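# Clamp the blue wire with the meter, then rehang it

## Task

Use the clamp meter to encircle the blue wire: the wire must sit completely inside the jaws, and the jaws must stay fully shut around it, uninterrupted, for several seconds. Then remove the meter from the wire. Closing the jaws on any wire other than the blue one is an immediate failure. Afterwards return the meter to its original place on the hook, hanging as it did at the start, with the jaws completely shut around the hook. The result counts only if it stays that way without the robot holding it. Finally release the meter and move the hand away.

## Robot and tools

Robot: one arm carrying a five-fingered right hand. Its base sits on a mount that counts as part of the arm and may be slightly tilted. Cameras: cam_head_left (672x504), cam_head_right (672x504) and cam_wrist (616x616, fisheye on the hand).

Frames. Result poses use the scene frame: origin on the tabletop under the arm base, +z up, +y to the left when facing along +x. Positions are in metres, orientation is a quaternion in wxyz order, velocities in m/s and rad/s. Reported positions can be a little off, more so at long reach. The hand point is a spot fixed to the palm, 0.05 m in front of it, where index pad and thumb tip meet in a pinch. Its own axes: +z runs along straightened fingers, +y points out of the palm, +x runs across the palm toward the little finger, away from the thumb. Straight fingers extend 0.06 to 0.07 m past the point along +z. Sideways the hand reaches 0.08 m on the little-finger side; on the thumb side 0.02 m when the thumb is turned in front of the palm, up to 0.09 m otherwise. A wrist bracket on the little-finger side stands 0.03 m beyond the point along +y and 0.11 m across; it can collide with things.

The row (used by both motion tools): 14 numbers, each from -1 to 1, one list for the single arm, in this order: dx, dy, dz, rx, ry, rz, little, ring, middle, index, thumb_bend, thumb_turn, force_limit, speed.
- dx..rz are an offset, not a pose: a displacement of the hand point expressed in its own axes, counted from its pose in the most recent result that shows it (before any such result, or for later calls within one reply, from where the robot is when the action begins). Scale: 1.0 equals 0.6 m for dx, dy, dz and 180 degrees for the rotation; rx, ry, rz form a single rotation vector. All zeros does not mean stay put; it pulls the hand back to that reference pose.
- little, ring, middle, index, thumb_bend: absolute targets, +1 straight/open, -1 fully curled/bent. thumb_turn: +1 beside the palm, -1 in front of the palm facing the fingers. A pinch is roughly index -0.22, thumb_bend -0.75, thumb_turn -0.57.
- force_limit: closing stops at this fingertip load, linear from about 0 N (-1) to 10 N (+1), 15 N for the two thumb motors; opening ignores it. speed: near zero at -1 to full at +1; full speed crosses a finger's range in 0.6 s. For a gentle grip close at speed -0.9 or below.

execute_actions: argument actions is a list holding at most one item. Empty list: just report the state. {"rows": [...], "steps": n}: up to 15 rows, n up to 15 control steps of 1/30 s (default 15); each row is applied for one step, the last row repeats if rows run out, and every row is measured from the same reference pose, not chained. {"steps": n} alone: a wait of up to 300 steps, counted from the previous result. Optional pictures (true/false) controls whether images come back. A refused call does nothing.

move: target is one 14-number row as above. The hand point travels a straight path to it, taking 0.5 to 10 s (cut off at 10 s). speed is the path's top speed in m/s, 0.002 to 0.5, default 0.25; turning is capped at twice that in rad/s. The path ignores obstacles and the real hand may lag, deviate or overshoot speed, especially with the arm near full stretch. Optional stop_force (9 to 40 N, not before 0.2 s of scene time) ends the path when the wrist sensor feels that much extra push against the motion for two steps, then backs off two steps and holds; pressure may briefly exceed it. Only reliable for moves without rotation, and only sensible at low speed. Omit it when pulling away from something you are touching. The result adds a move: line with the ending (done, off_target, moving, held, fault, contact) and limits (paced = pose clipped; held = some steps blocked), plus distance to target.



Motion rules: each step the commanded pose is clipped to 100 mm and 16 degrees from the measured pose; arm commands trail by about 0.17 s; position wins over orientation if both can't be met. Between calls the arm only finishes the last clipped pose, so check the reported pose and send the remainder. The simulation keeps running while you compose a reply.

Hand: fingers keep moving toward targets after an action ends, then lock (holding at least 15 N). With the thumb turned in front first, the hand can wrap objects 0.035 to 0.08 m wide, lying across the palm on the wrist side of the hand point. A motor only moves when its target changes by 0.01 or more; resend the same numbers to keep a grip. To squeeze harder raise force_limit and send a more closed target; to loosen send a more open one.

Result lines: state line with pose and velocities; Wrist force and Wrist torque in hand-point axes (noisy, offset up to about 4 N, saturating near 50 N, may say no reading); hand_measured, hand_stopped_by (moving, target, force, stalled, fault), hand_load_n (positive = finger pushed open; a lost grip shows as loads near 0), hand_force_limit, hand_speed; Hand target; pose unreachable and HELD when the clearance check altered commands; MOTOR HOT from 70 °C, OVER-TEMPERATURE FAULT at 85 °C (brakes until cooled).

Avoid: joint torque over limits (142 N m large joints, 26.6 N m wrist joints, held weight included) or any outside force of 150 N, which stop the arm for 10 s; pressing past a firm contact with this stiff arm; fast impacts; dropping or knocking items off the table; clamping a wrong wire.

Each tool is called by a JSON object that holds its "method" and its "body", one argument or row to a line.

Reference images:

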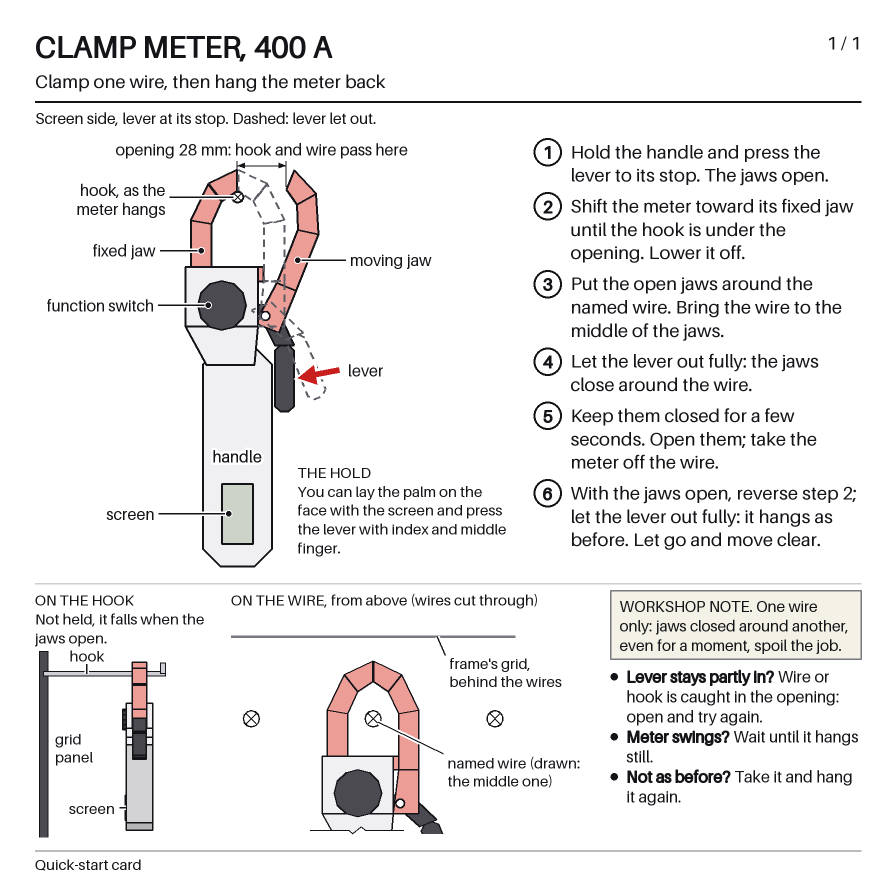

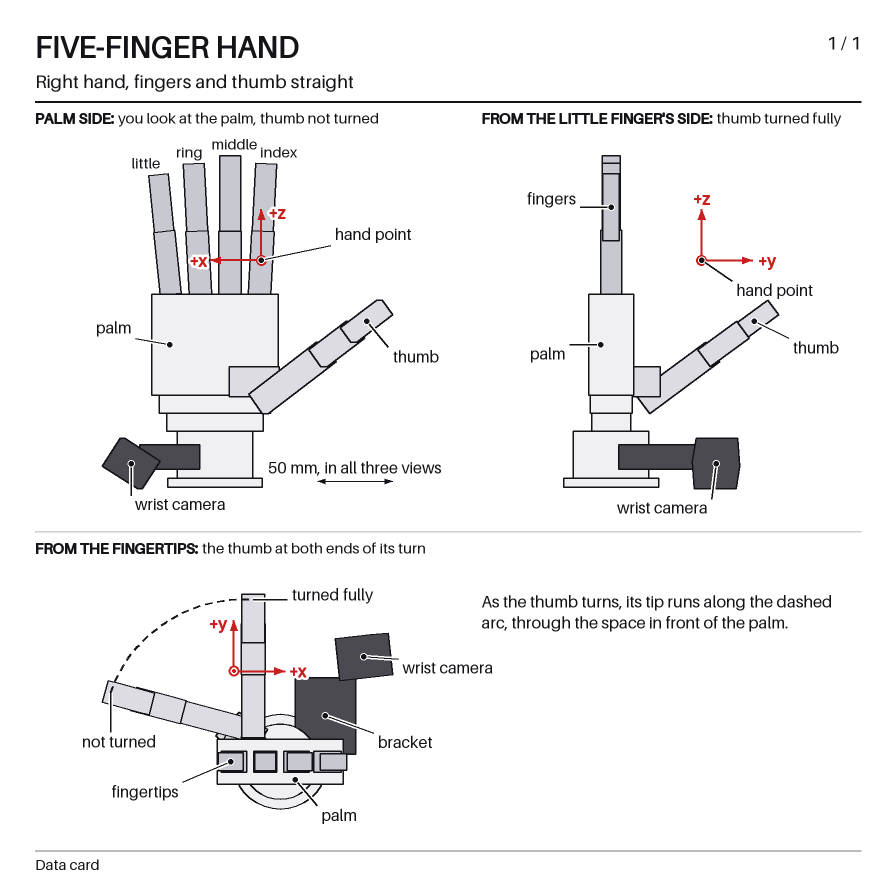

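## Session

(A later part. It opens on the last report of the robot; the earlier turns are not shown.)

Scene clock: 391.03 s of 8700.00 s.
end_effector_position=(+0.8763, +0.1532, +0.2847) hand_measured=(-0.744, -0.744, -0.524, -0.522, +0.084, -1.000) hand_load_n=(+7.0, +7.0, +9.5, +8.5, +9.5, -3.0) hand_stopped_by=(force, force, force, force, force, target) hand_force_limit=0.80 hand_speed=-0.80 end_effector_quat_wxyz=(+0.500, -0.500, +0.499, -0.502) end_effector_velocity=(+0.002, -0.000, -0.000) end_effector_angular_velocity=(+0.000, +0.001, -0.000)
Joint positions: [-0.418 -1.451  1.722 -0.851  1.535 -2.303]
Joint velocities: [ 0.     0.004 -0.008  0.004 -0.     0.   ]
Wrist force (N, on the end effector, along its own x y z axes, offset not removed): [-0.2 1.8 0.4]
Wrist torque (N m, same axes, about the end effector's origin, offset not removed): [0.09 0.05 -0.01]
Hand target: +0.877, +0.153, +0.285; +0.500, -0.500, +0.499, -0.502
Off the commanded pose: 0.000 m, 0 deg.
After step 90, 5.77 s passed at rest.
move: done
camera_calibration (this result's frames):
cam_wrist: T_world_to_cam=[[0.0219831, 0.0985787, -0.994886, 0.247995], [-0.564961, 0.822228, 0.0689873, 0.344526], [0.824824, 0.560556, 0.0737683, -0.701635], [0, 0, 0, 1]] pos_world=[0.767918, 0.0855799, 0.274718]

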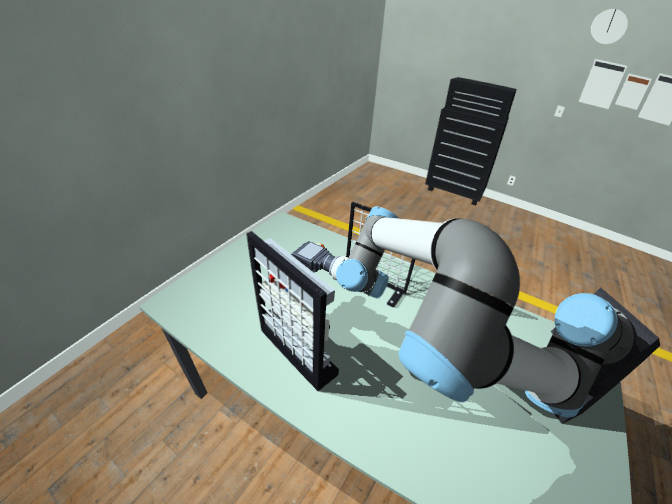

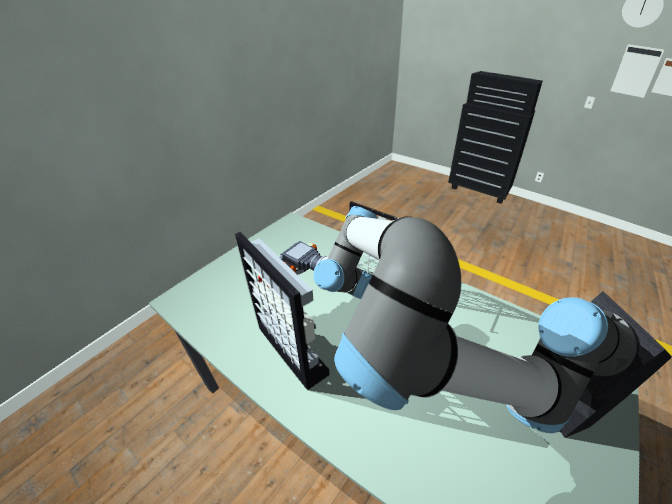

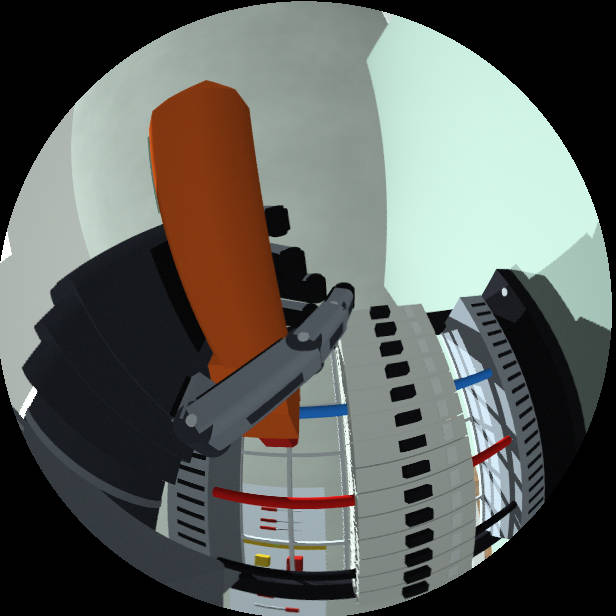

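{"method": "execute_actions", "body": {
  "actions": [
    {"rows": [[0,0,0,0,0,0,-1,-1,0.1,0.1,-1,-1,0.8,-0.5]], "steps": 15}
  ],
  "pictures": false
}}

{"method": "wait", "body": {
  "seconds": 0.5
}}

{"method": "zoom_image", "body": {
  "camera": "cam_head_left",
  "region": [250, 230, 340, 320]
}}

Scene clock: 394.90 s of 8700.00 s.
end_effector_position=(+0.8763, +0.1533, +0.2847) hand_measured=(-0.744, -0.744, -0.194, -0.192, +0.080, -1.000) hand_load_n=(+0.0, +0.0, +1.5, +0.0, +1.5, +0.5) hand_stopped_by=(force, force, moving, moving, force, target) hand_force_limit=0.80 hand_speed=-0.50 end_effector_quat_wxyz=(+0.500, -0.500, +0.499, -0.502) end_effector_velocity=(+0.001, +0.001, +0.001) end_effector_angular_velocity=(+0.001, -0.002, +0.002)
Joint positions: [-0.418 -1.451  1.722 -0.851  1.535 -2.303]
Joint velocities: [ 0.    -0.001 -0.002 -0.    -0.     0.001]
Wrist force (N, on the end effector, along its own x y z axes, offset not removed): [0.2 1.3 -0.4]
Wrist torque (N m, same axes, about the end effector's origin, offset not removed): [0.01 0.00 0.01]
Hand target: +0.876, +0.153, +0.285; +0.500, -0.500, +0.499, -0.502
Off the commanded pose: 0.000 m, 0 deg.
Steps of this call (steps 1 to 90: nothing new was sent; then 0.37 s passed at rest; steps 91 to 105: all 15 steps of this action). Readings (end_effector_position | what the end effector reports):
91: (+0.8766, +0.1532, +0.2847) | hand_measured=(-0.744, -0.744, -0.524, -0.522, +0.084, -1.000) hand_load_n=(+7.0, +7.0, +9.5, +8.5, +9.5, -3.0) hand_stopped_by=(force, force, moving, moving, force, target) hand_force_limit=0.80 hand_speed=-0.50
92: (+0.8766, +0.1532, +0.2847) | hand_measured=(-0.744, -0.744, -0.524, -0.522, +0.084, -1.000) hand_load_n=(+7.0, +7.0, +9.5, +8.5, +9.5, -3.0) hand_stopped_by=(force, force, moving, moving, force, target) hand_force_limit=0.80 hand_speed=-0.50
94: (+0.8766, +0.1532, +0.2846) | hand_measured=(-0.744, -0.744, -0.498, -0.498, +0.084, -1.000) hand_load_n=(+7.0, +8.0, +4.5, +4.5, +9.5, -3.0) hand_stopped_by=(force, force, moving, moving, force, target) hand_force_limit=0.80 hand_speed=-0.50
98: (+0.8764, +0.1532, +0.2846) | hand_measured=(-0.744, -0.744, -0.388, -0.388, +0.084, -1.000) hand_load_n=(+0.0, +1.5, +2.5, +0.5, +4.0, +1.5) hand_stopped_by=(force, force, moving, moving, force, target) hand_force_limit=0.80 hand_speed=-0.50
105: the state above

Scene clock: 395.40 s of 8700.00 s.
end_effector_position=(+0.8763, +0.1533, +0.2847) hand_measured=(-0.744, -0.744, +0.100, +0.100, +0.080, -1.000) hand_load_n=(+0.0, +0.5, +0.0, +0.0, +0.5, +0.5) hand_stopped_by=(force, force, target, target, force, target) hand_force_limit=0.80 hand_speed=-0.50 end_effector_quat_wxyz=(+0.500, -0.500, +0.499, -0.502) end_effector_velocity=(+0.000, +0.000, +0.000) end_effector_angular_velocity=(-0.001, +0.000, +0.000)
Joint positions: [-0.418 -1.451  1.722 -0.851  1.535 -2.303]
Joint velocities: [-0.    -0.    -0.    -0.    -0.    -0.001]
Wrist force (N, on the end effector, along its own x y z axes, offset not removed): [0.2 2.1 0.3]
Wrist torque (N m, same axes, about the end effector's origin, offset not removed): [0.13 -0.01 0.06]
Hand target: +0.876, +0.153, +0.285; +0.500, -0.500, +0.499, -0.502
Off the commanded pose: 0.000 m, 0 deg.
Steps of this call (steps 1 to 15: nothing new was sent). Readings (end_effector_position | what the end effector reports):
1: (+0.8763, +0.1533, +0.2847) | hand_measured=(-0.744, -0.744, -0.166, -0.166, +0.080, -1.000) hand_load_n=(+0.0, +0.0, +1.0, +0.0, +1.5, +0.0) hand_stopped_by=(force, force, moving, moving, force, target) hand_force_limit=0.80 hand_speed=-0.50
2: (+0.8763, +0.1533, +0.2847) | hand_measured=(-0.744, -0.744, -0.138, -0.138, +0.080, -1.000) hand_load_n=(+0.0, +0.0, +1.0, +0.0, +1.5, +0.0) hand_stopped_by=(force, force, moving, moving, force, target) hand_force_limit=0.80 hand_speed=-0.50
4: (+0.8763, +0.1533, +0.2847) | hand_measured=(-0.744, -0.744, -0.082, -0.082, +0.080, -1.000) hand_load_n=(+0.0, +0.0, +1.0, +0.0, +1.5, +0.0) hand_stopped_by=(force, force, moving, moving, force, target) hand_force_limit=0.80 hand_speed=-0.50
8: (+0.8763, +0.1533, +0.2847) | hand_measured=(-0.744, -0.744, +0.028, +0.030, +0.080, -1.000) hand_load_n=(+0.0, +0.0, +0.0, +0.0, +1.0, +0.5) hand_stopped_by=(force, force, moving, moving, force, target) hand_force_limit=0.80 hand_speed=-0.50
15: the state above
camera_calibration (this result's frames):
cam_wrist: T_world_to_cam=[[0.0219986, 0.0985912, -0.994885, 0.247968], [-0.564966, 0.822225, 0.0689886, 0.344515], [0.824821, 0.560559, 0.0737885, -0.701647], [0, 0, 0, 1]] pos_world=[0.767918, 0.085598, 0.274705]

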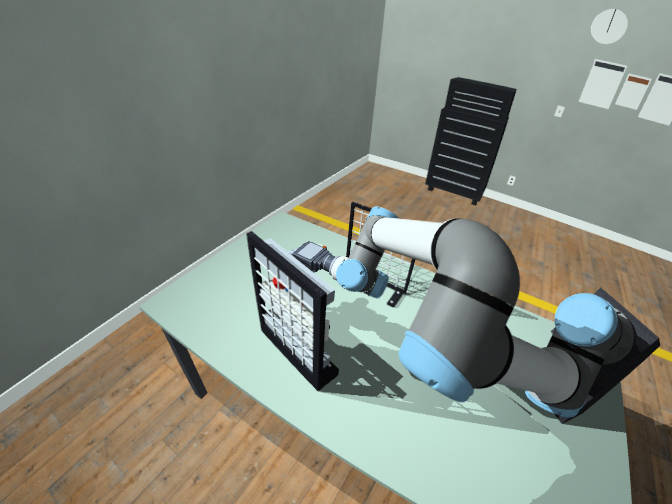

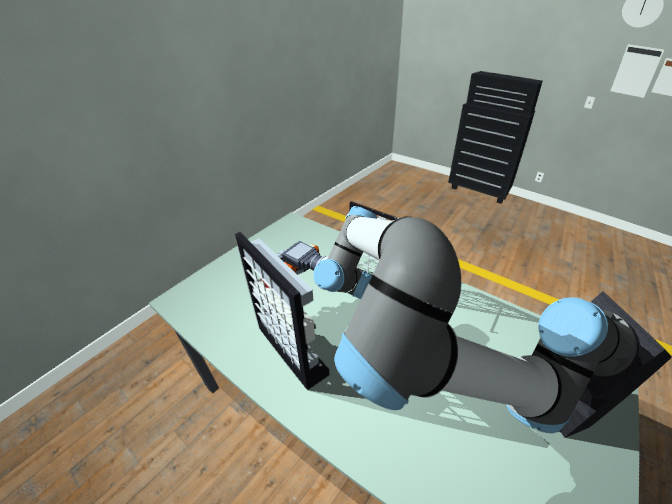

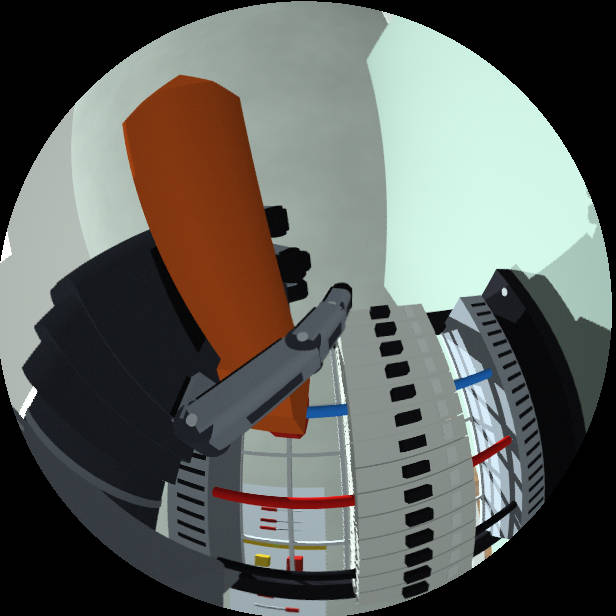

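Region (250, 230, 340, 320) of cam_head_left's 672x504 image, scaled by 5.600, with more detail than that image has.

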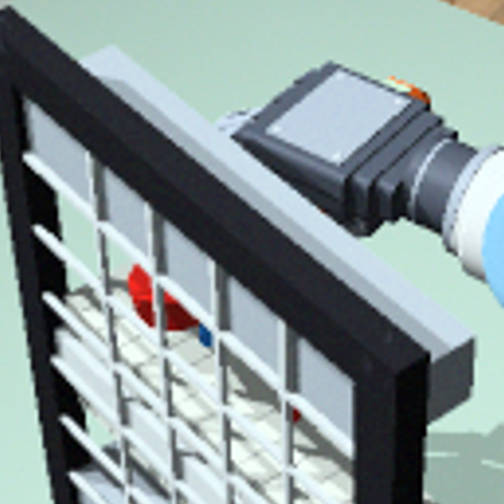

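{"method": "execute_actions", "body": {
  "actions": [
    {"rows": [[0,0,0,0,0,0,-0.98,-0.98,0.1,0.1,-0.95,-1,0.4,-0.7]], "steps": 15}
  ],
  "pictures": false
}}

{"method": "wait", "body": {
  "seconds": 0.5
}}

{"method": "zoom_image", "body": {
  "camera": "cam_head_left",
  "region": [250, 230, 340, 320]
}}

Scene clock: 400.83 s of 8700.00 s.
end_effector_position=(+0.8763, +0.1532, +0.2847) hand_measured=(-0.908, -0.840, +0.100, +0.100, -0.042, -1.000) hand_load_n=(+7.0, +6.5, +0.0, +0.0, +4.5, +2.0) hand_stopped_by=(force, force, target, target, moving, target) hand_force_limit=0.40 hand_speed=-0.70 end_effector_quat_wxyz=(+0.500, -0.500, +0.499, -0.502) end_effector_velocity=(-0.000, -0.000, -0.000) end_effector_angular_velocity=(-0.000, +0.000, -0.001)
Joint positions: [-0.418 -1.451  1.722 -0.851  1.535 -2.303]
Joint velocities: [ 0.    -0.     0.001  0.     0.    -0.   ]
Wrist force (N, on the end effector, along its own x y z axes, offset not removed): [2.0 1.9 -2.3]
Wrist torque (N m, same axes, about the end effector's origin, offset not removed): [0.10 -0.34 0.22]
Hand target: +0.876, +0.153, +0.285; +0.500, -0.500, +0.499, -0.502
Off the commanded pose: 0.000 m, 0 deg.
Steps of this call (steps 1 to 90: nothing new was sent; then 1.93 s passed at rest; steps 91 to 105: all 15 steps of this action). Readings (end_effector_position | what the end effector reports):
91: (+0.8763, +0.1532, +0.2847) | hand_measured=(-0.744, -0.744, +0.100, +0.100, +0.080, -1.000) hand_load_n=(+0.0, +0.5, +0.0, +0.0, +0.5, +0.5) hand_stopped_by=(moving, moving, target, target, moving, target) hand_force_limit=0.40 hand_speed=-0.70
92: (+0.8763, +0.1532, +0.2847) | hand_measured=(-0.744, -0.744, +0.100, +0.100, +0.080, -1.000) hand_load_n=(+0.0, +0.5, +0.0, +0.0, +0.5, +0.5) hand_stopped_by=(moving, moving, target, target, moving, target) hand_force_limit=0.40 hand_speed=-0.70
94: (+0.8763, +0.1532, +0.2847) | hand_measured=(-0.760, -0.758, +0.100, +0.100, +0.070, -1.000) hand_load_n=(+0.0, +1.0, +0.0, +0.0, +1.0, +1.0) hand_stopped_by=(moving, moving, target, target, moving, target) hand_force_limit=0.40 hand_speed=-0.70
98: (+0.8763, +0.1532, +0.2847) | hand_measured=(-0.826, -0.824, +0.100, +0.100, +0.028, -1.000) hand_load_n=(+0.0, +4.5, +0.0, +0.0, +1.0, +0.5) hand_stopped_by=(moving, moving, target, target, moving, target) hand_force_limit=0.40 hand_speed=-0.70
105: the state above

Scene clock: 401.33 s of 8700.00 s.
end_effector_position=(+0.8763, +0.1532, +0.2847) hand_measured=(-0.908, -0.840, +0.100, +0.100, -0.144, -1.000) hand_load_n=(+7.5, +7.0, +0.0, +0.0, +10.5, +4.5) hand_stopped_by=(force, force, target, target, force, target) hand_force_limit=0.40 hand_speed=-0.70 end_effector_quat_wxyz=(+0.500, -0.500, +0.499, -0.502) end_effector_velocity=(+0.000, +0.000, +0.000) end_effector_angular_velocity=(+0.000, -0.000, +0.000)
Joint positions: [-0.418 -1.451  1.722 -0.851  1.535 -2.303]
Joint velocities: [-0.  0. -0. -0. -0.  0.]
Wrist force (N, on the end effector, along its own x y z axes, offset not removed): [1.1 2.3 -4.1]
Wrist torque (N m, same axes, about the end effector's origin, offset not removed): [0.02 -0.46 -0.06]
Hand target: +0.876, +0.153, +0.285; +0.500, -0.500, +0.499, -0.502
Off the commanded pose: 0.000 m, 0 deg.
Steps of this call (steps 1 to 15: nothing new was sent). Readings (end_effector_position | what the end effector reports):
1: (+0.8763, +0.1532, +0.2847) | hand_measured=(-0.908, -0.840, +0.100, +0.100, -0.052, -1.000) hand_load_n=(+7.0, +6.5, +0.0, +0.0, +5.0, +2.5) hand_stopped_by=(force, force, target, target, moving, target) hand_force_limit=0.40 hand_speed=-0.70
2: (+0.8763, +0.1532, +0.2847) | hand_measured=(-0.908, -0.840, +0.100, +0.100, -0.060, -1.000) hand_load_n=(+7.0, +6.5, +0.0, +0.0, +5.5, +2.5) hand_stopped_by=(force, force, target, target, moving, target) hand_force_limit=0.40 hand_speed=-0.70
4: (+0.8763, +0.1532, +0.2847) | hand_measured=(-0.908, -0.840, +0.100, +0.100, -0.080, -1.000) hand_load_n=(+7.0, +6.5, +0.0, +0.0, +6.5, +3.0) hand_stopped_by=(force, force, target, target, moving, target) hand_force_limit=0.40 hand_speed=-0.70
8: (+0.8763, +0.1532, +0.2847) | hand_measured=(-0.908, -0.840, +0.100, +0.100, -0.120, -1.000) hand_load_n=(+7.5, +7.0, +0.0, +0.0, +9.0, +4.0) hand_stopped_by=(force, force, target, target, moving, target) hand_force_limit=0.40 hand_speed=-0.70
15: the state above
camera_calibration (this result's frames):
cam_wrist: T_world_to_cam=[[0.0219813, 0.0985788, -0.994886, 0.247994], [-0.564959, 0.82223, 0.0689887, 0.344523], [0.824826, 0.560553, 0.0737666, -0.70163], [0, 0, 0, 1]] pos_world=[0.767912, 0.0855769, 0.274715]

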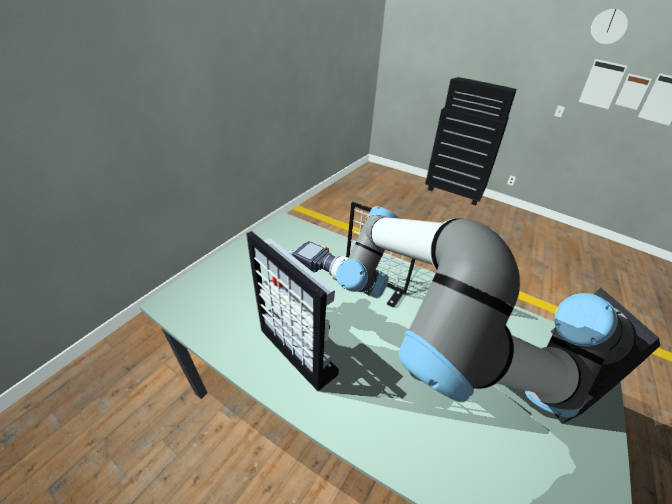

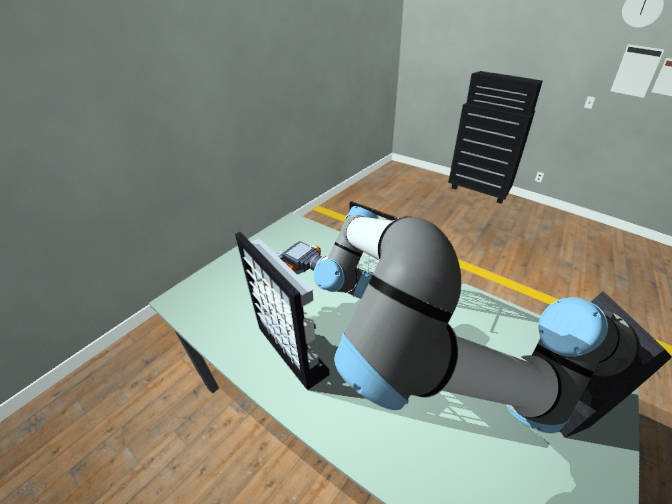

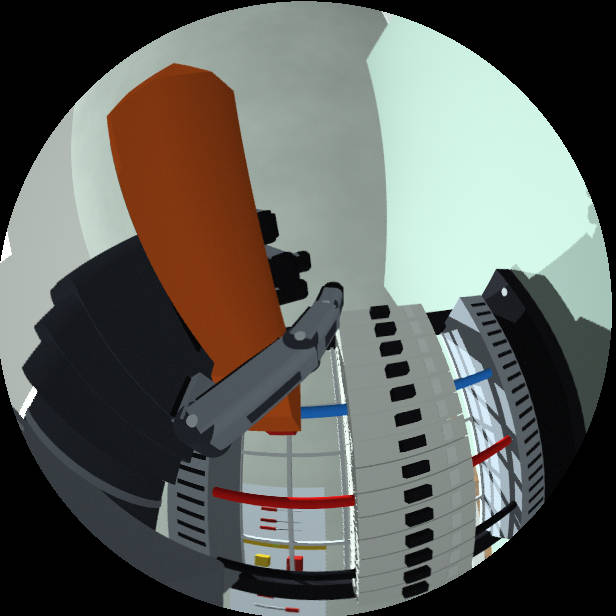

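Region (250, 230, 340, 320) of cam_head_left's 672x504 image, scaled by 5.600, with more detail than that image has.

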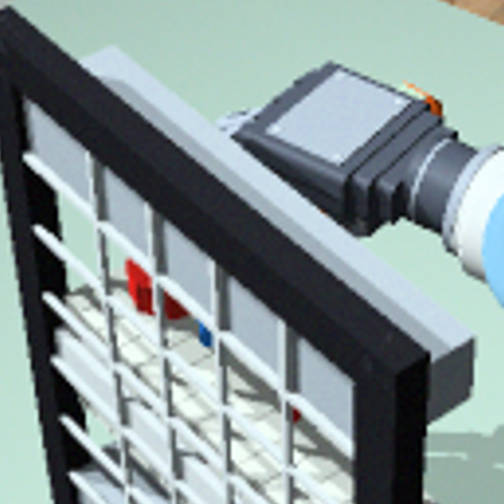

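{"method": "zoom_image", "body": {
  "camera": "cam_head_left",
  "region": [265, 265, 300, 300]
}}

{"method": "zoom_image", "body": {
  "camera": "cam_head_right",
  "region": [245, 260, 285, 300]
}}

Region (265, 265, 300, 300) of cam_head_left's 672x504 image, scaled by 14.400, with more detail than that image has.

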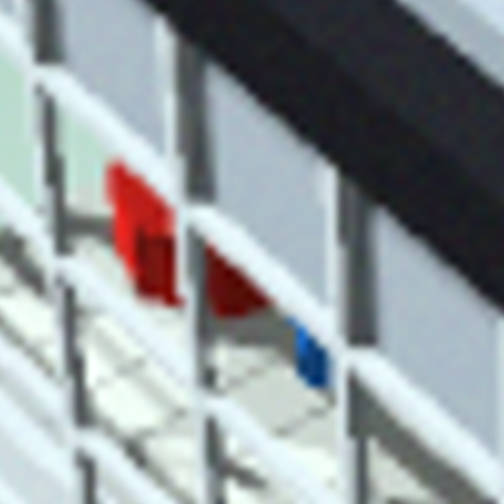

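Region (245, 260, 285, 300) of cam_head_right's 672x504 image, scaled by 12.600, with more detail than that image has.

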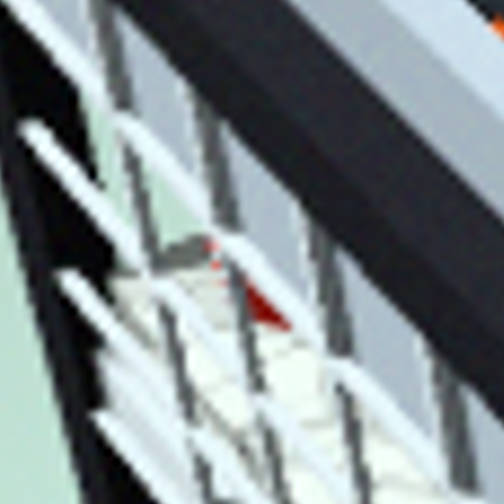

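{"method": "move", "body": {
  "target": [0,0,-0.012,0,0,0,-0.98,-0.98,0.1,0.1,-0.95,-1,0.4,-0.7],
  "speed": 0.01
}}

{"method": "zoom_image", "body": {
  "camera": "cam_head_left",
  "region": [265, 265, 300, 300]
}}

Scene clock: 412.47 s of 8700.00 s.
end_effector_position=(+0.8694, +0.1532, +0.2846) hand_measured=(-0.908, -0.840, +0.100, +0.100, -0.144, -1.000) hand_load_n=(+8.0, +8.0, +0.0, +0.0, +7.0, +5.0) hand_stopped_by=(force, force, target, target, force, target) hand_force_limit=0.40 hand_speed=-0.70 end_effector_quat_wxyz=(+0.500, -0.500, +0.499, -0.502) end_effector_velocity=(-0.002, +0.001, +0.001) end_effector_angular_velocity=(+0.000, -0.001, +0.002)
Joint positions: [-0.419 -1.462  1.744 -0.863  1.535 -2.303]
Joint velocities: [-0.    -0.004  0.008 -0.005 -0.     0.001]
Wrist force (N, on the end effector, along its own x y z axes, offset not removed): [0.3 1.5 -0.5]
Wrist torque (N m, same axes, about the end effector's origin, offset not removed): [0.02 -0.04 0.16]
Hand target: +0.869, +0.153, +0.285; +0.500, -0.500, +0.499, -0.502
Off the commanded pose: 0.000 m, 0 deg.
After step 90, 7.20 s passed at rest.
move: done
camera_calibration (this result's frames):
cam_wrist: T_world_to_cam=[[0.021958, 0.0985917, -0.994886, 0.248136], [-0.564956, 0.82223, 0.0690127, 0.340617], [0.824829, 0.560552, 0.0737545, -0.695952], [0, 0, 0, 1]] pos_world=[0.761027, 0.0855875, 0.274689]

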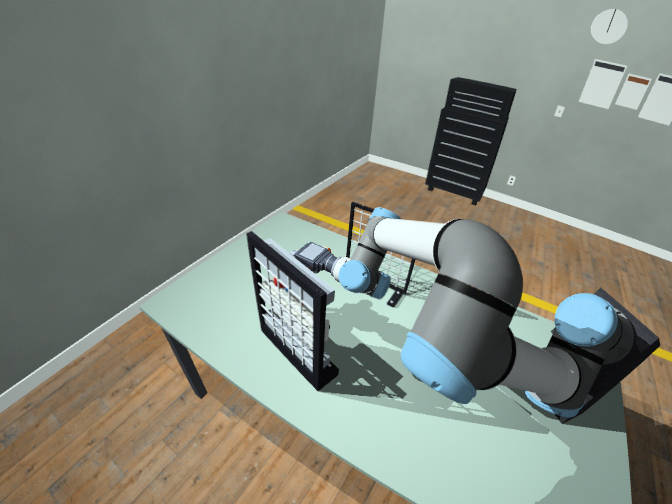

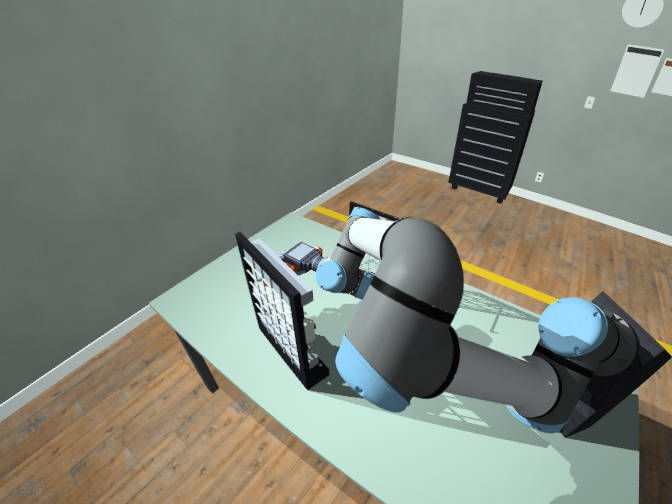

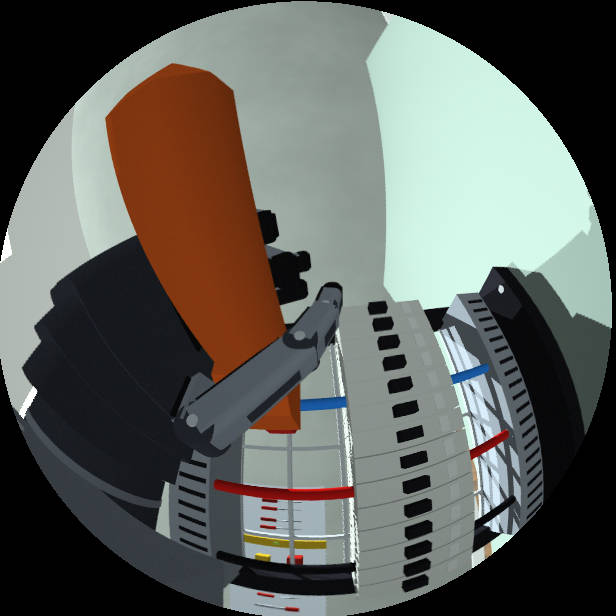

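Region (265, 265, 300, 300) of cam_head_left's 672x504 image, scaled by 14.400, with more detail than that image has.

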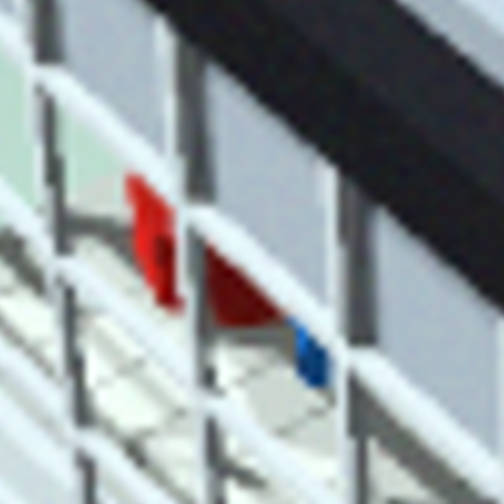

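{"method": "execute_actions", "body": {
  "actions": [
    {"rows": [[0,0,0,0,0,0,-0.98,-0.98,-1,-1,-0.95,-1,0.8,-0.4]], "steps": 15}
  ],
  "pictures": false
}}

{"method": "wait", "body": {
  "seconds": 0.8
}}

{"method": "zoom_image", "body": {
  "camera": "cam_head_left",
  "region": [250, 230, 340, 320]
}}

Scene clock: 420.90 s of 8700.00 s.
end_effector_position=(+0.8694, +0.1532, +0.2847) hand_measured=(-0.908, -0.840, -0.294, -0.296, -0.144, -1.000) hand_load_n=(+8.5, +7.0, +8.5, +0.0, +8.0, +5.5) hand_stopped_by=(force, force, moving, moving, force, target) hand_force_limit=0.80 hand_speed=-0.40 end_effector_quat_wxyz=(+0.500, -0.500, +0.499, -0.502) end_effector_velocity=(+0.000, +0.000, +0.000) end_effector_angular_velocity=(+0.001, -0.000, +0.001)
Joint positions: [-0.419 -1.462  1.745 -0.863  1.535 -2.303]
Joint velocities: [-0.     0.    -0.001  0.    -0.     0.001]
Wrist force (N, on the end effector, along its own x y z axes, offset not removed): [0.6 1.6 -0.7]
Wrist torque (N m, same axes, about the end effector's origin, offset not removed): [0.14 0.02 0.18]
Hand target: +0.869, +0.153, +0.285; +0.500, -0.500, +0.499, -0.502
Off the commanded pose: 0.000 m, 0 deg.
Steps of this call (steps 1 to 90: nothing new was sent; then 4.93 s passed at rest; steps 91 to 105: all 15 steps of this action). Readings (end_effector_position | what the end effector reports):
91: (+0.8691, +0.1532, +0.2847) | hand_measured=(-0.908, -0.840, +0.100, +0.100, -0.144, -1.000) hand_load_n=(+8.0, +8.0, +0.0, +0.0, +7.0, +5.0) hand_stopped_by=(force, force, moving, moving, force, target) hand_force_limit=0.80 hand_speed=-0.40
92: (+0.8691, +0.1532, +0.2847) | hand_measured=(-0.908, -0.840, +0.100, +0.100, -0.144, -1.000) hand_load_n=(+8.0, +8.0, +0.0, +0.0, +7.0, +5.0) hand_stopped_by=(force, force, moving, moving, force, target) hand_force_limit=0.80 hand_speed=-0.40
94: (+0.8691, +0.1533, +0.2847) | hand_measured=(-0.908, -0.840, +0.070, +0.070, -0.144, -1.000) hand_load_n=(+8.0, +8.0, +0.0, +0.0, +7.0, +5.0) hand_stopped_by=(force, force, moving, moving, force, target) hand_force_limit=0.80 hand_speed=-0.40
98: (+0.8693, +0.1533, +0.2847) | hand_measured=(-0.908, -0.840, -0.064, -0.064, -0.144, -1.000) hand_load_n=(+8.0, +8.0, +1.0, +0.0, +7.0, +5.0) hand_stopped_by=(force, force, moving, moving, force, target) hand_force_limit=0.80 hand_speed=-0.40
105: the state above

Scene clock: 421.70 s of 8700.00 s.
end_effector_position=(+0.8694, +0.1532, +0.2847) hand_measured=(-0.908, -0.840, -0.328, -0.424, -0.144, -1.000) hand_load_n=(+10.5, +7.0, +2.0, +11.0, +9.5, +3.5) hand_stopped_by=(force, force, force, force, force, target) hand_force_limit=0.80 hand_speed=-0.40 end_effector_quat_wxyz=(+0.500, -0.500, +0.499, -0.502) end_effector_velocity=(-0.000, -0.000, -0.000) end_effector_angular_velocity=(-0.001, +0.001, -0.001)
Joint positions: [-0.419 -1.462  1.744 -0.863  1.535 -2.303]
Joint velocities: [-0.     0.     0.001  0.    -0.    -0.002]
Wrist force (N, on the end effector, along its own x y z axes, offset not removed): [0.4 1.1 0.4]
Wrist torque (N m, same axes, about the end effector's origin, offset not removed): [-0.05 0.00 0.06]
Hand target: +0.869, +0.153, +0.285; +0.500, -0.500, +0.499, -0.502
Off the commanded pose: 0.000 m, 0 deg.
Steps of this call (steps 1 to 24: nothing new was sent). Readings (end_effector_position | what the end effector reports):
1: (+0.8694, +0.1532, +0.2847) | hand_measured=(-0.908, -0.840, -0.328, -0.330, -0.144, -1.000) hand_load_n=(+9.0, +7.0, +9.5, +0.0, +8.0, +5.5) hand_stopped_by=(force, force, force, moving, force, target) hand_force_limit=0.80 hand_speed=-0.40
2: (+0.8694, +0.1532, +0.2847) | hand_measured=(-0.908, -0.840, -0.328, -0.364, -0.144, -1.000) hand_load_n=(+9.5, +7.0, +8.0, +0.5, +8.0, +6.0) hand_stopped_by=(force, force, force, moving, force, target) hand_force_limit=0.80 hand_speed=-0.40
4: (+0.8694, +0.1532, +0.2847) | hand_measured=(-0.908, -0.840, -0.326, -0.424, -0.144, -1.000) hand_load_n=(+10.5, +7.0, +2.0, +12.0, +9.5, +3.5) hand_stopped_by=(force, force, force, force, force, target) hand_force_limit=0.80 hand_speed=-0.40
8: (+0.8694, +0.1532, +0.2847) | hand_measured=(-0.908, -0.840, -0.328, -0.424, -0.144, -1.000) hand_load_n=(+10.5, +7.0, +2.0, +11.0, +9.5, +3.5) hand_stopped_by=(force, force, force, force, force, target) hand_force_limit=0.80 hand_speed=-0.40
24: the state above
camera_calibration (this result's frames):
cam_wrist: T_world_to_cam=[[0.0219717, 0.09858, -0.994887, 0.248148], [-0.564947, 0.822237, 0.0689961, 0.340635], [0.824835, 0.560542, 0.0737584, -0.69595], [0, 0, 0, 1]] pos_world=[0.761032, 0.0855645, 0.274708]

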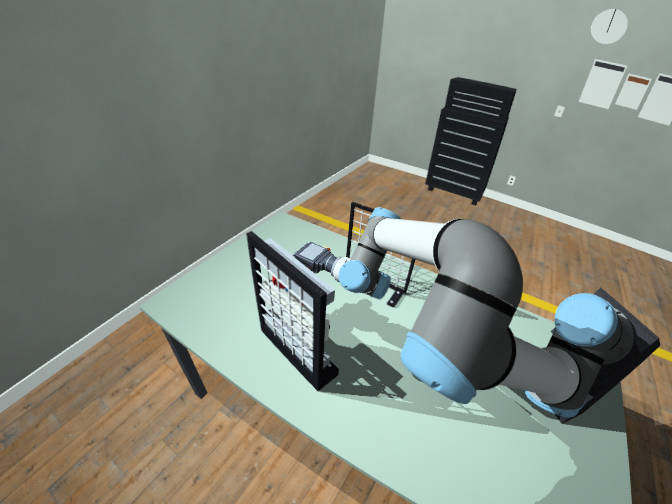

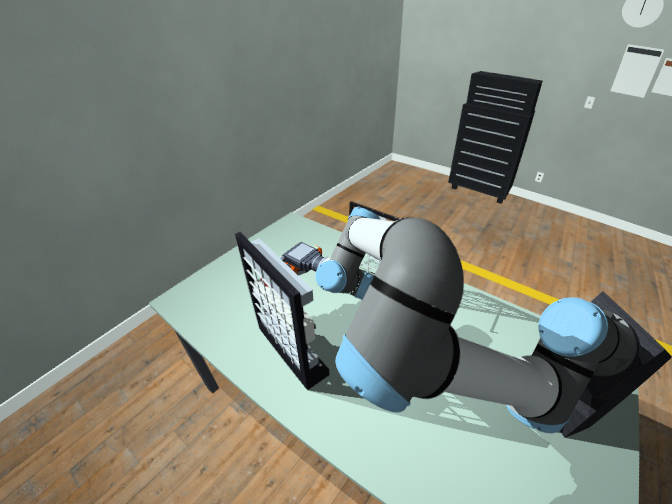

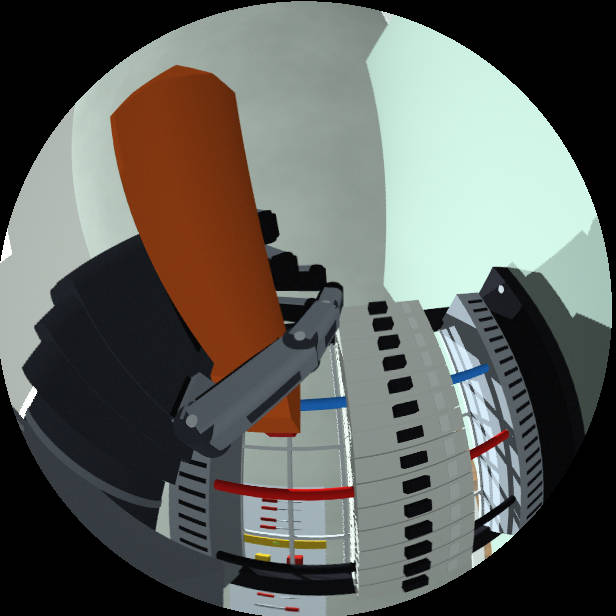

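Region (250, 230, 340, 320) of cam_head_left's 672x504 image, scaled by 5.600, with more detail than that image has.

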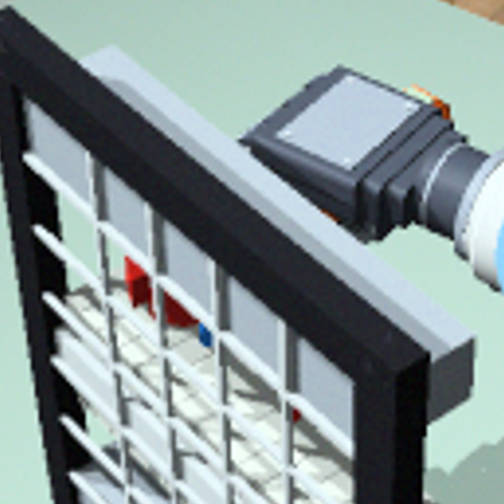

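{"method": "zoom_image", "body": {
  "camera": "cam_head_left",
  "region": [262, 262, 302, 302]
}}

Region (262, 262, 302, 302) of cam_head_left's 672x504 image, scaled by 12.600, with more detail than that image has.

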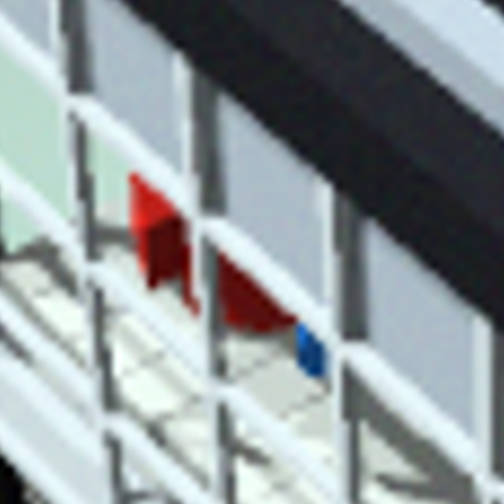

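{"method": "execute_actions", "body": {
  "actions": [
    {"rows": [[0,0,0,0,0,0,-0.76,-0.76,-0.96,-0.96,0.06,-1,0.8,-0.6]], "steps": 15}
  ],
  "pictures": false
}}

{"method": "wait", "body": {
  "seconds": 0.4
}}

{"method": "zoom_image", "body": {
  "camera": "cam_head_left",
  "region": [262, 262, 302, 302]
}}

Scene clock: 433.27 s of 8700.00 s.
end_effector_position=(+0.8694, +0.1532, +0.2846) hand_measured=(-0.760, -0.760, -0.384, -0.424, +0.018, -1.000) hand_load_n=(+0.0, +0.0, +2.5, +1.0, +2.0, +1.0) hand_stopped_by=(target, target, force, force, moving, target) hand_force_limit=0.80 hand_speed=-0.60 end_effector_quat_wxyz=(+0.500, -0.500, +0.499, -0.502) end_effector_velocity=(-0.000, -0.000, -0.000) end_effector_angular_velocity=(-0.001, +0.000, +0.000)
Joint positions: [-0.419 -1.462  1.744 -0.863  1.535 -2.303]
Joint velocities: [ 0.    -0.     0.001 -0.001 -0.    -0.001]
Wrist force (N, on the end effector, along its own x y z axes, offset not removed): [0.8 1.2 1.0]
Wrist torque (N m, same axes, about the end effector's origin, offset not removed): [-0.06 -0.08 0.14]
Hand target: +0.869, +0.153, +0.285; +0.500, -0.500, +0.499, -0.502
Off the commanded pose: 0.000 m, 0 deg.
Steps of this call (steps 1 to 90: nothing new was sent; then 8.07 s passed at rest; steps 91 to 105: all 15 steps of this action). Readings (end_effector_position | what the end effector reports):
91: (+0.8694, +0.1532, +0.2846) | hand_measured=(-0.908, -0.840, -0.328, -0.424, -0.144, -1.000) hand_load_n=(+10.5, +7.0, +2.0, +11.0, +9.5, +3.5) hand_stopped_by=(moving, moving, moving, force, moving, target) hand_force_limit=0.80 hand_speed=-0.60
92: (+0.8694, +0.1532, +0.2846) | hand_measured=(-0.908, -0.840, -0.328, -0.424, -0.144, -1.000) hand_load_n=(+10.5, +7.0, +2.0, +11.0, +9.5, +3.5) hand_stopped_by=(moving, moving, moving, force, moving, target) hand_force_limit=0.80 hand_speed=-0.60
94: (+0.8694, +0.1532, +0.2846) | hand_measured=(-0.888, -0.820, -0.348, -0.424, -0.132, -1.000) hand_load_n=(+5.5, +0.0, +2.0, +7.5, +7.5, +4.0) hand_stopped_by=(moving, moving, moving, force, moving, target) hand_force_limit=0.80 hand_speed=-0.60
98: (+0.8694, +0.1532, +0.2846) | hand_measured=(-0.800, -0.760, -0.384, -0.424, -0.078, -1.000) hand_load_n=(+0.0, +0.0, +7.0, +1.5, +4.5, +1.5) hand_stopped_by=(moving, moving, force, force, moving, target) hand_force_limit=0.80 hand_speed=-0.60
105: the state above

Scene clock: 433.67 s of 8700.00 s.
end_effector_position=(+0.8694, +0.1532, +0.2846) hand_measured=(-0.760, -0.760, -0.384, -0.424, +0.062, -1.000) hand_load_n=(+0.0, +0.0, +2.5, +0.5, +1.5, +1.0) hand_stopped_by=(target, target, force, force, target, target) hand_force_limit=0.80 hand_speed=-0.60 end_effector_quat_wxyz=(+0.500, -0.500, +0.499, -0.502) end_effector_velocity=(-0.000, -0.000, -0.000) end_effector_angular_velocity=(-0.000, -0.000, -0.001)
Joint positions: [-0.419 -1.462  1.744 -0.863  1.535 -2.303]
Joint velocities: [ 0.    -0.     0.001 -0.     0.001 -0.   ]
Wrist force (N, on the end effector, along its own x y z axes, offset not removed): [1.1 1.8 0.0]
Wrist torque (N m, same axes, about the end effector's origin, offset not removed): [0.15 -0.13 0.14]
Hand target: +0.869, +0.153, +0.285; +0.500, -0.500, +0.499, -0.502
Off the commanded pose: 0.000 m, 0 deg.
Steps of this call (steps 1 to 12: nothing new was sent). Readings (end_effector_position | what the end effector reports):
1: (+0.8694, +0.1532, +0.2846) | hand_measured=(-0.760, -0.760, -0.384, -0.424, +0.032, -1.000) hand_load_n=(+0.0, +0.0, +2.5, +1.0, +2.0, +1.0) hand_stopped_by=(target, target, force, force, moving, target) hand_force_limit=0.80 hand_speed=-0.60
2: (+0.8694, +0.1532, +0.2846) | hand_measured=(-0.760, -0.760, -0.384, -0.424, +0.046, -1.000) hand_load_n=(+0.0, +0.0, +2.5, +1.0, +1.5, +1.0) hand_stopped_by=(target, target, force, force, moving, target) hand_force_limit=0.80 hand_speed=-0.60
4: (+0.8694, +0.1532, +0.2846) | hand_measured=(-0.760, -0.760, -0.384, -0.424, +0.060, -1.000) hand_load_n=(+0.0, +0.0, +2.5, +0.5, +1.5, +1.0) hand_stopped_by=(target, target, force, force, moving, target) hand_force_limit=0.80 hand_speed=-0.60
8: (+0.8694, +0.1532, +0.2846) | hand_measured=(-0.760, -0.760, -0.384, -0.424, +0.062, -1.000) hand_load_n=(+0.0, +0.0, +2.5, +0.5, +1.5, +1.0) hand_stopped_by=(target, target, force, force, target, target) hand_force_limit=0.80 hand_speed=-0.60
12: the state above
camera_calibration (this result's frames):
cam_wrist: T_world_to_cam=[[0.0219555, 0.098592, -0.994886, 0.248137], [-0.564954, 0.822231, 0.0690145, 0.340615], [0.824831, 0.560549, 0.0737524, -0.695952], [0, 0, 0, 1]] pos_world=[0.761026, 0.0855866, 0.274688]

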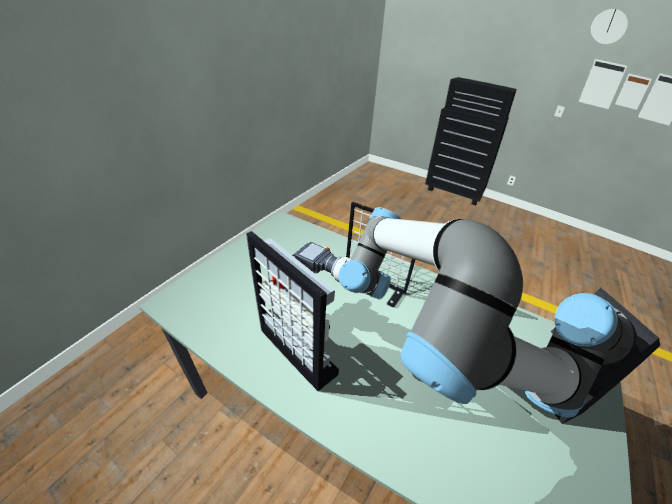

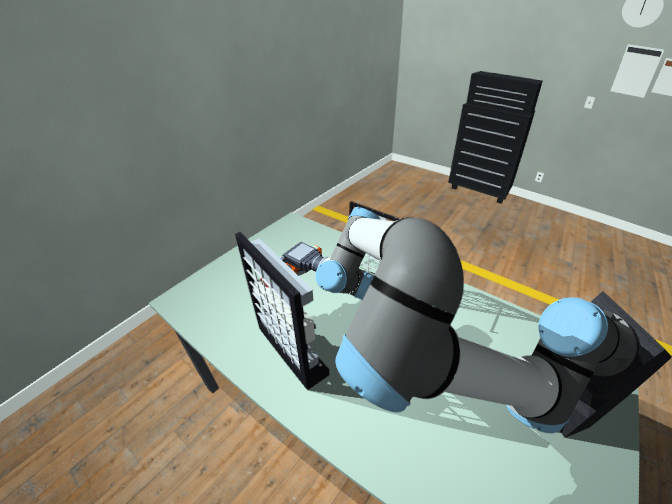

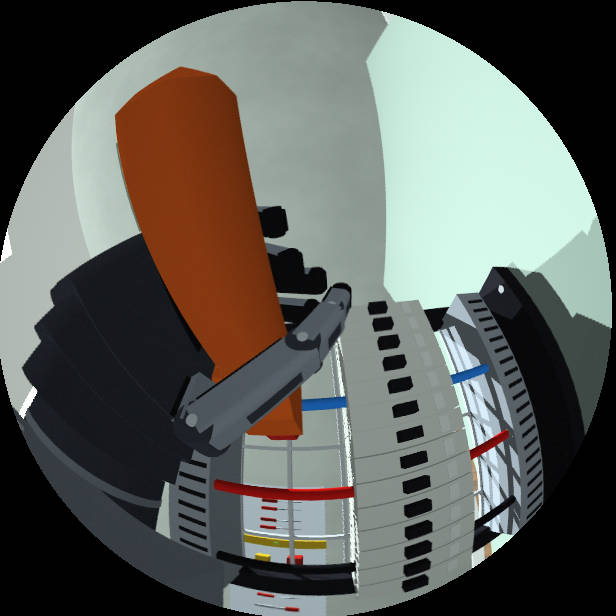

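Region (262, 262, 302, 302) of cam_head_left's 672x504 image, scaled by 12.600, with more detail than that image has.

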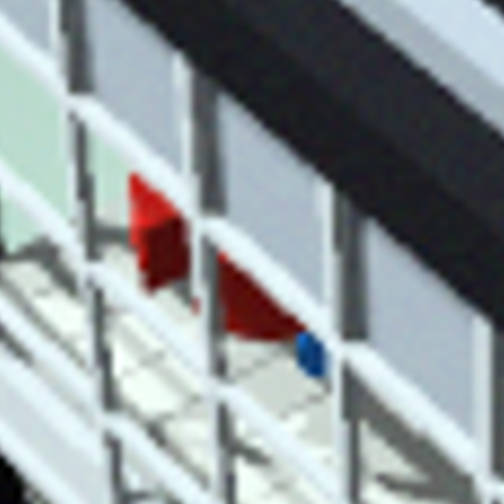

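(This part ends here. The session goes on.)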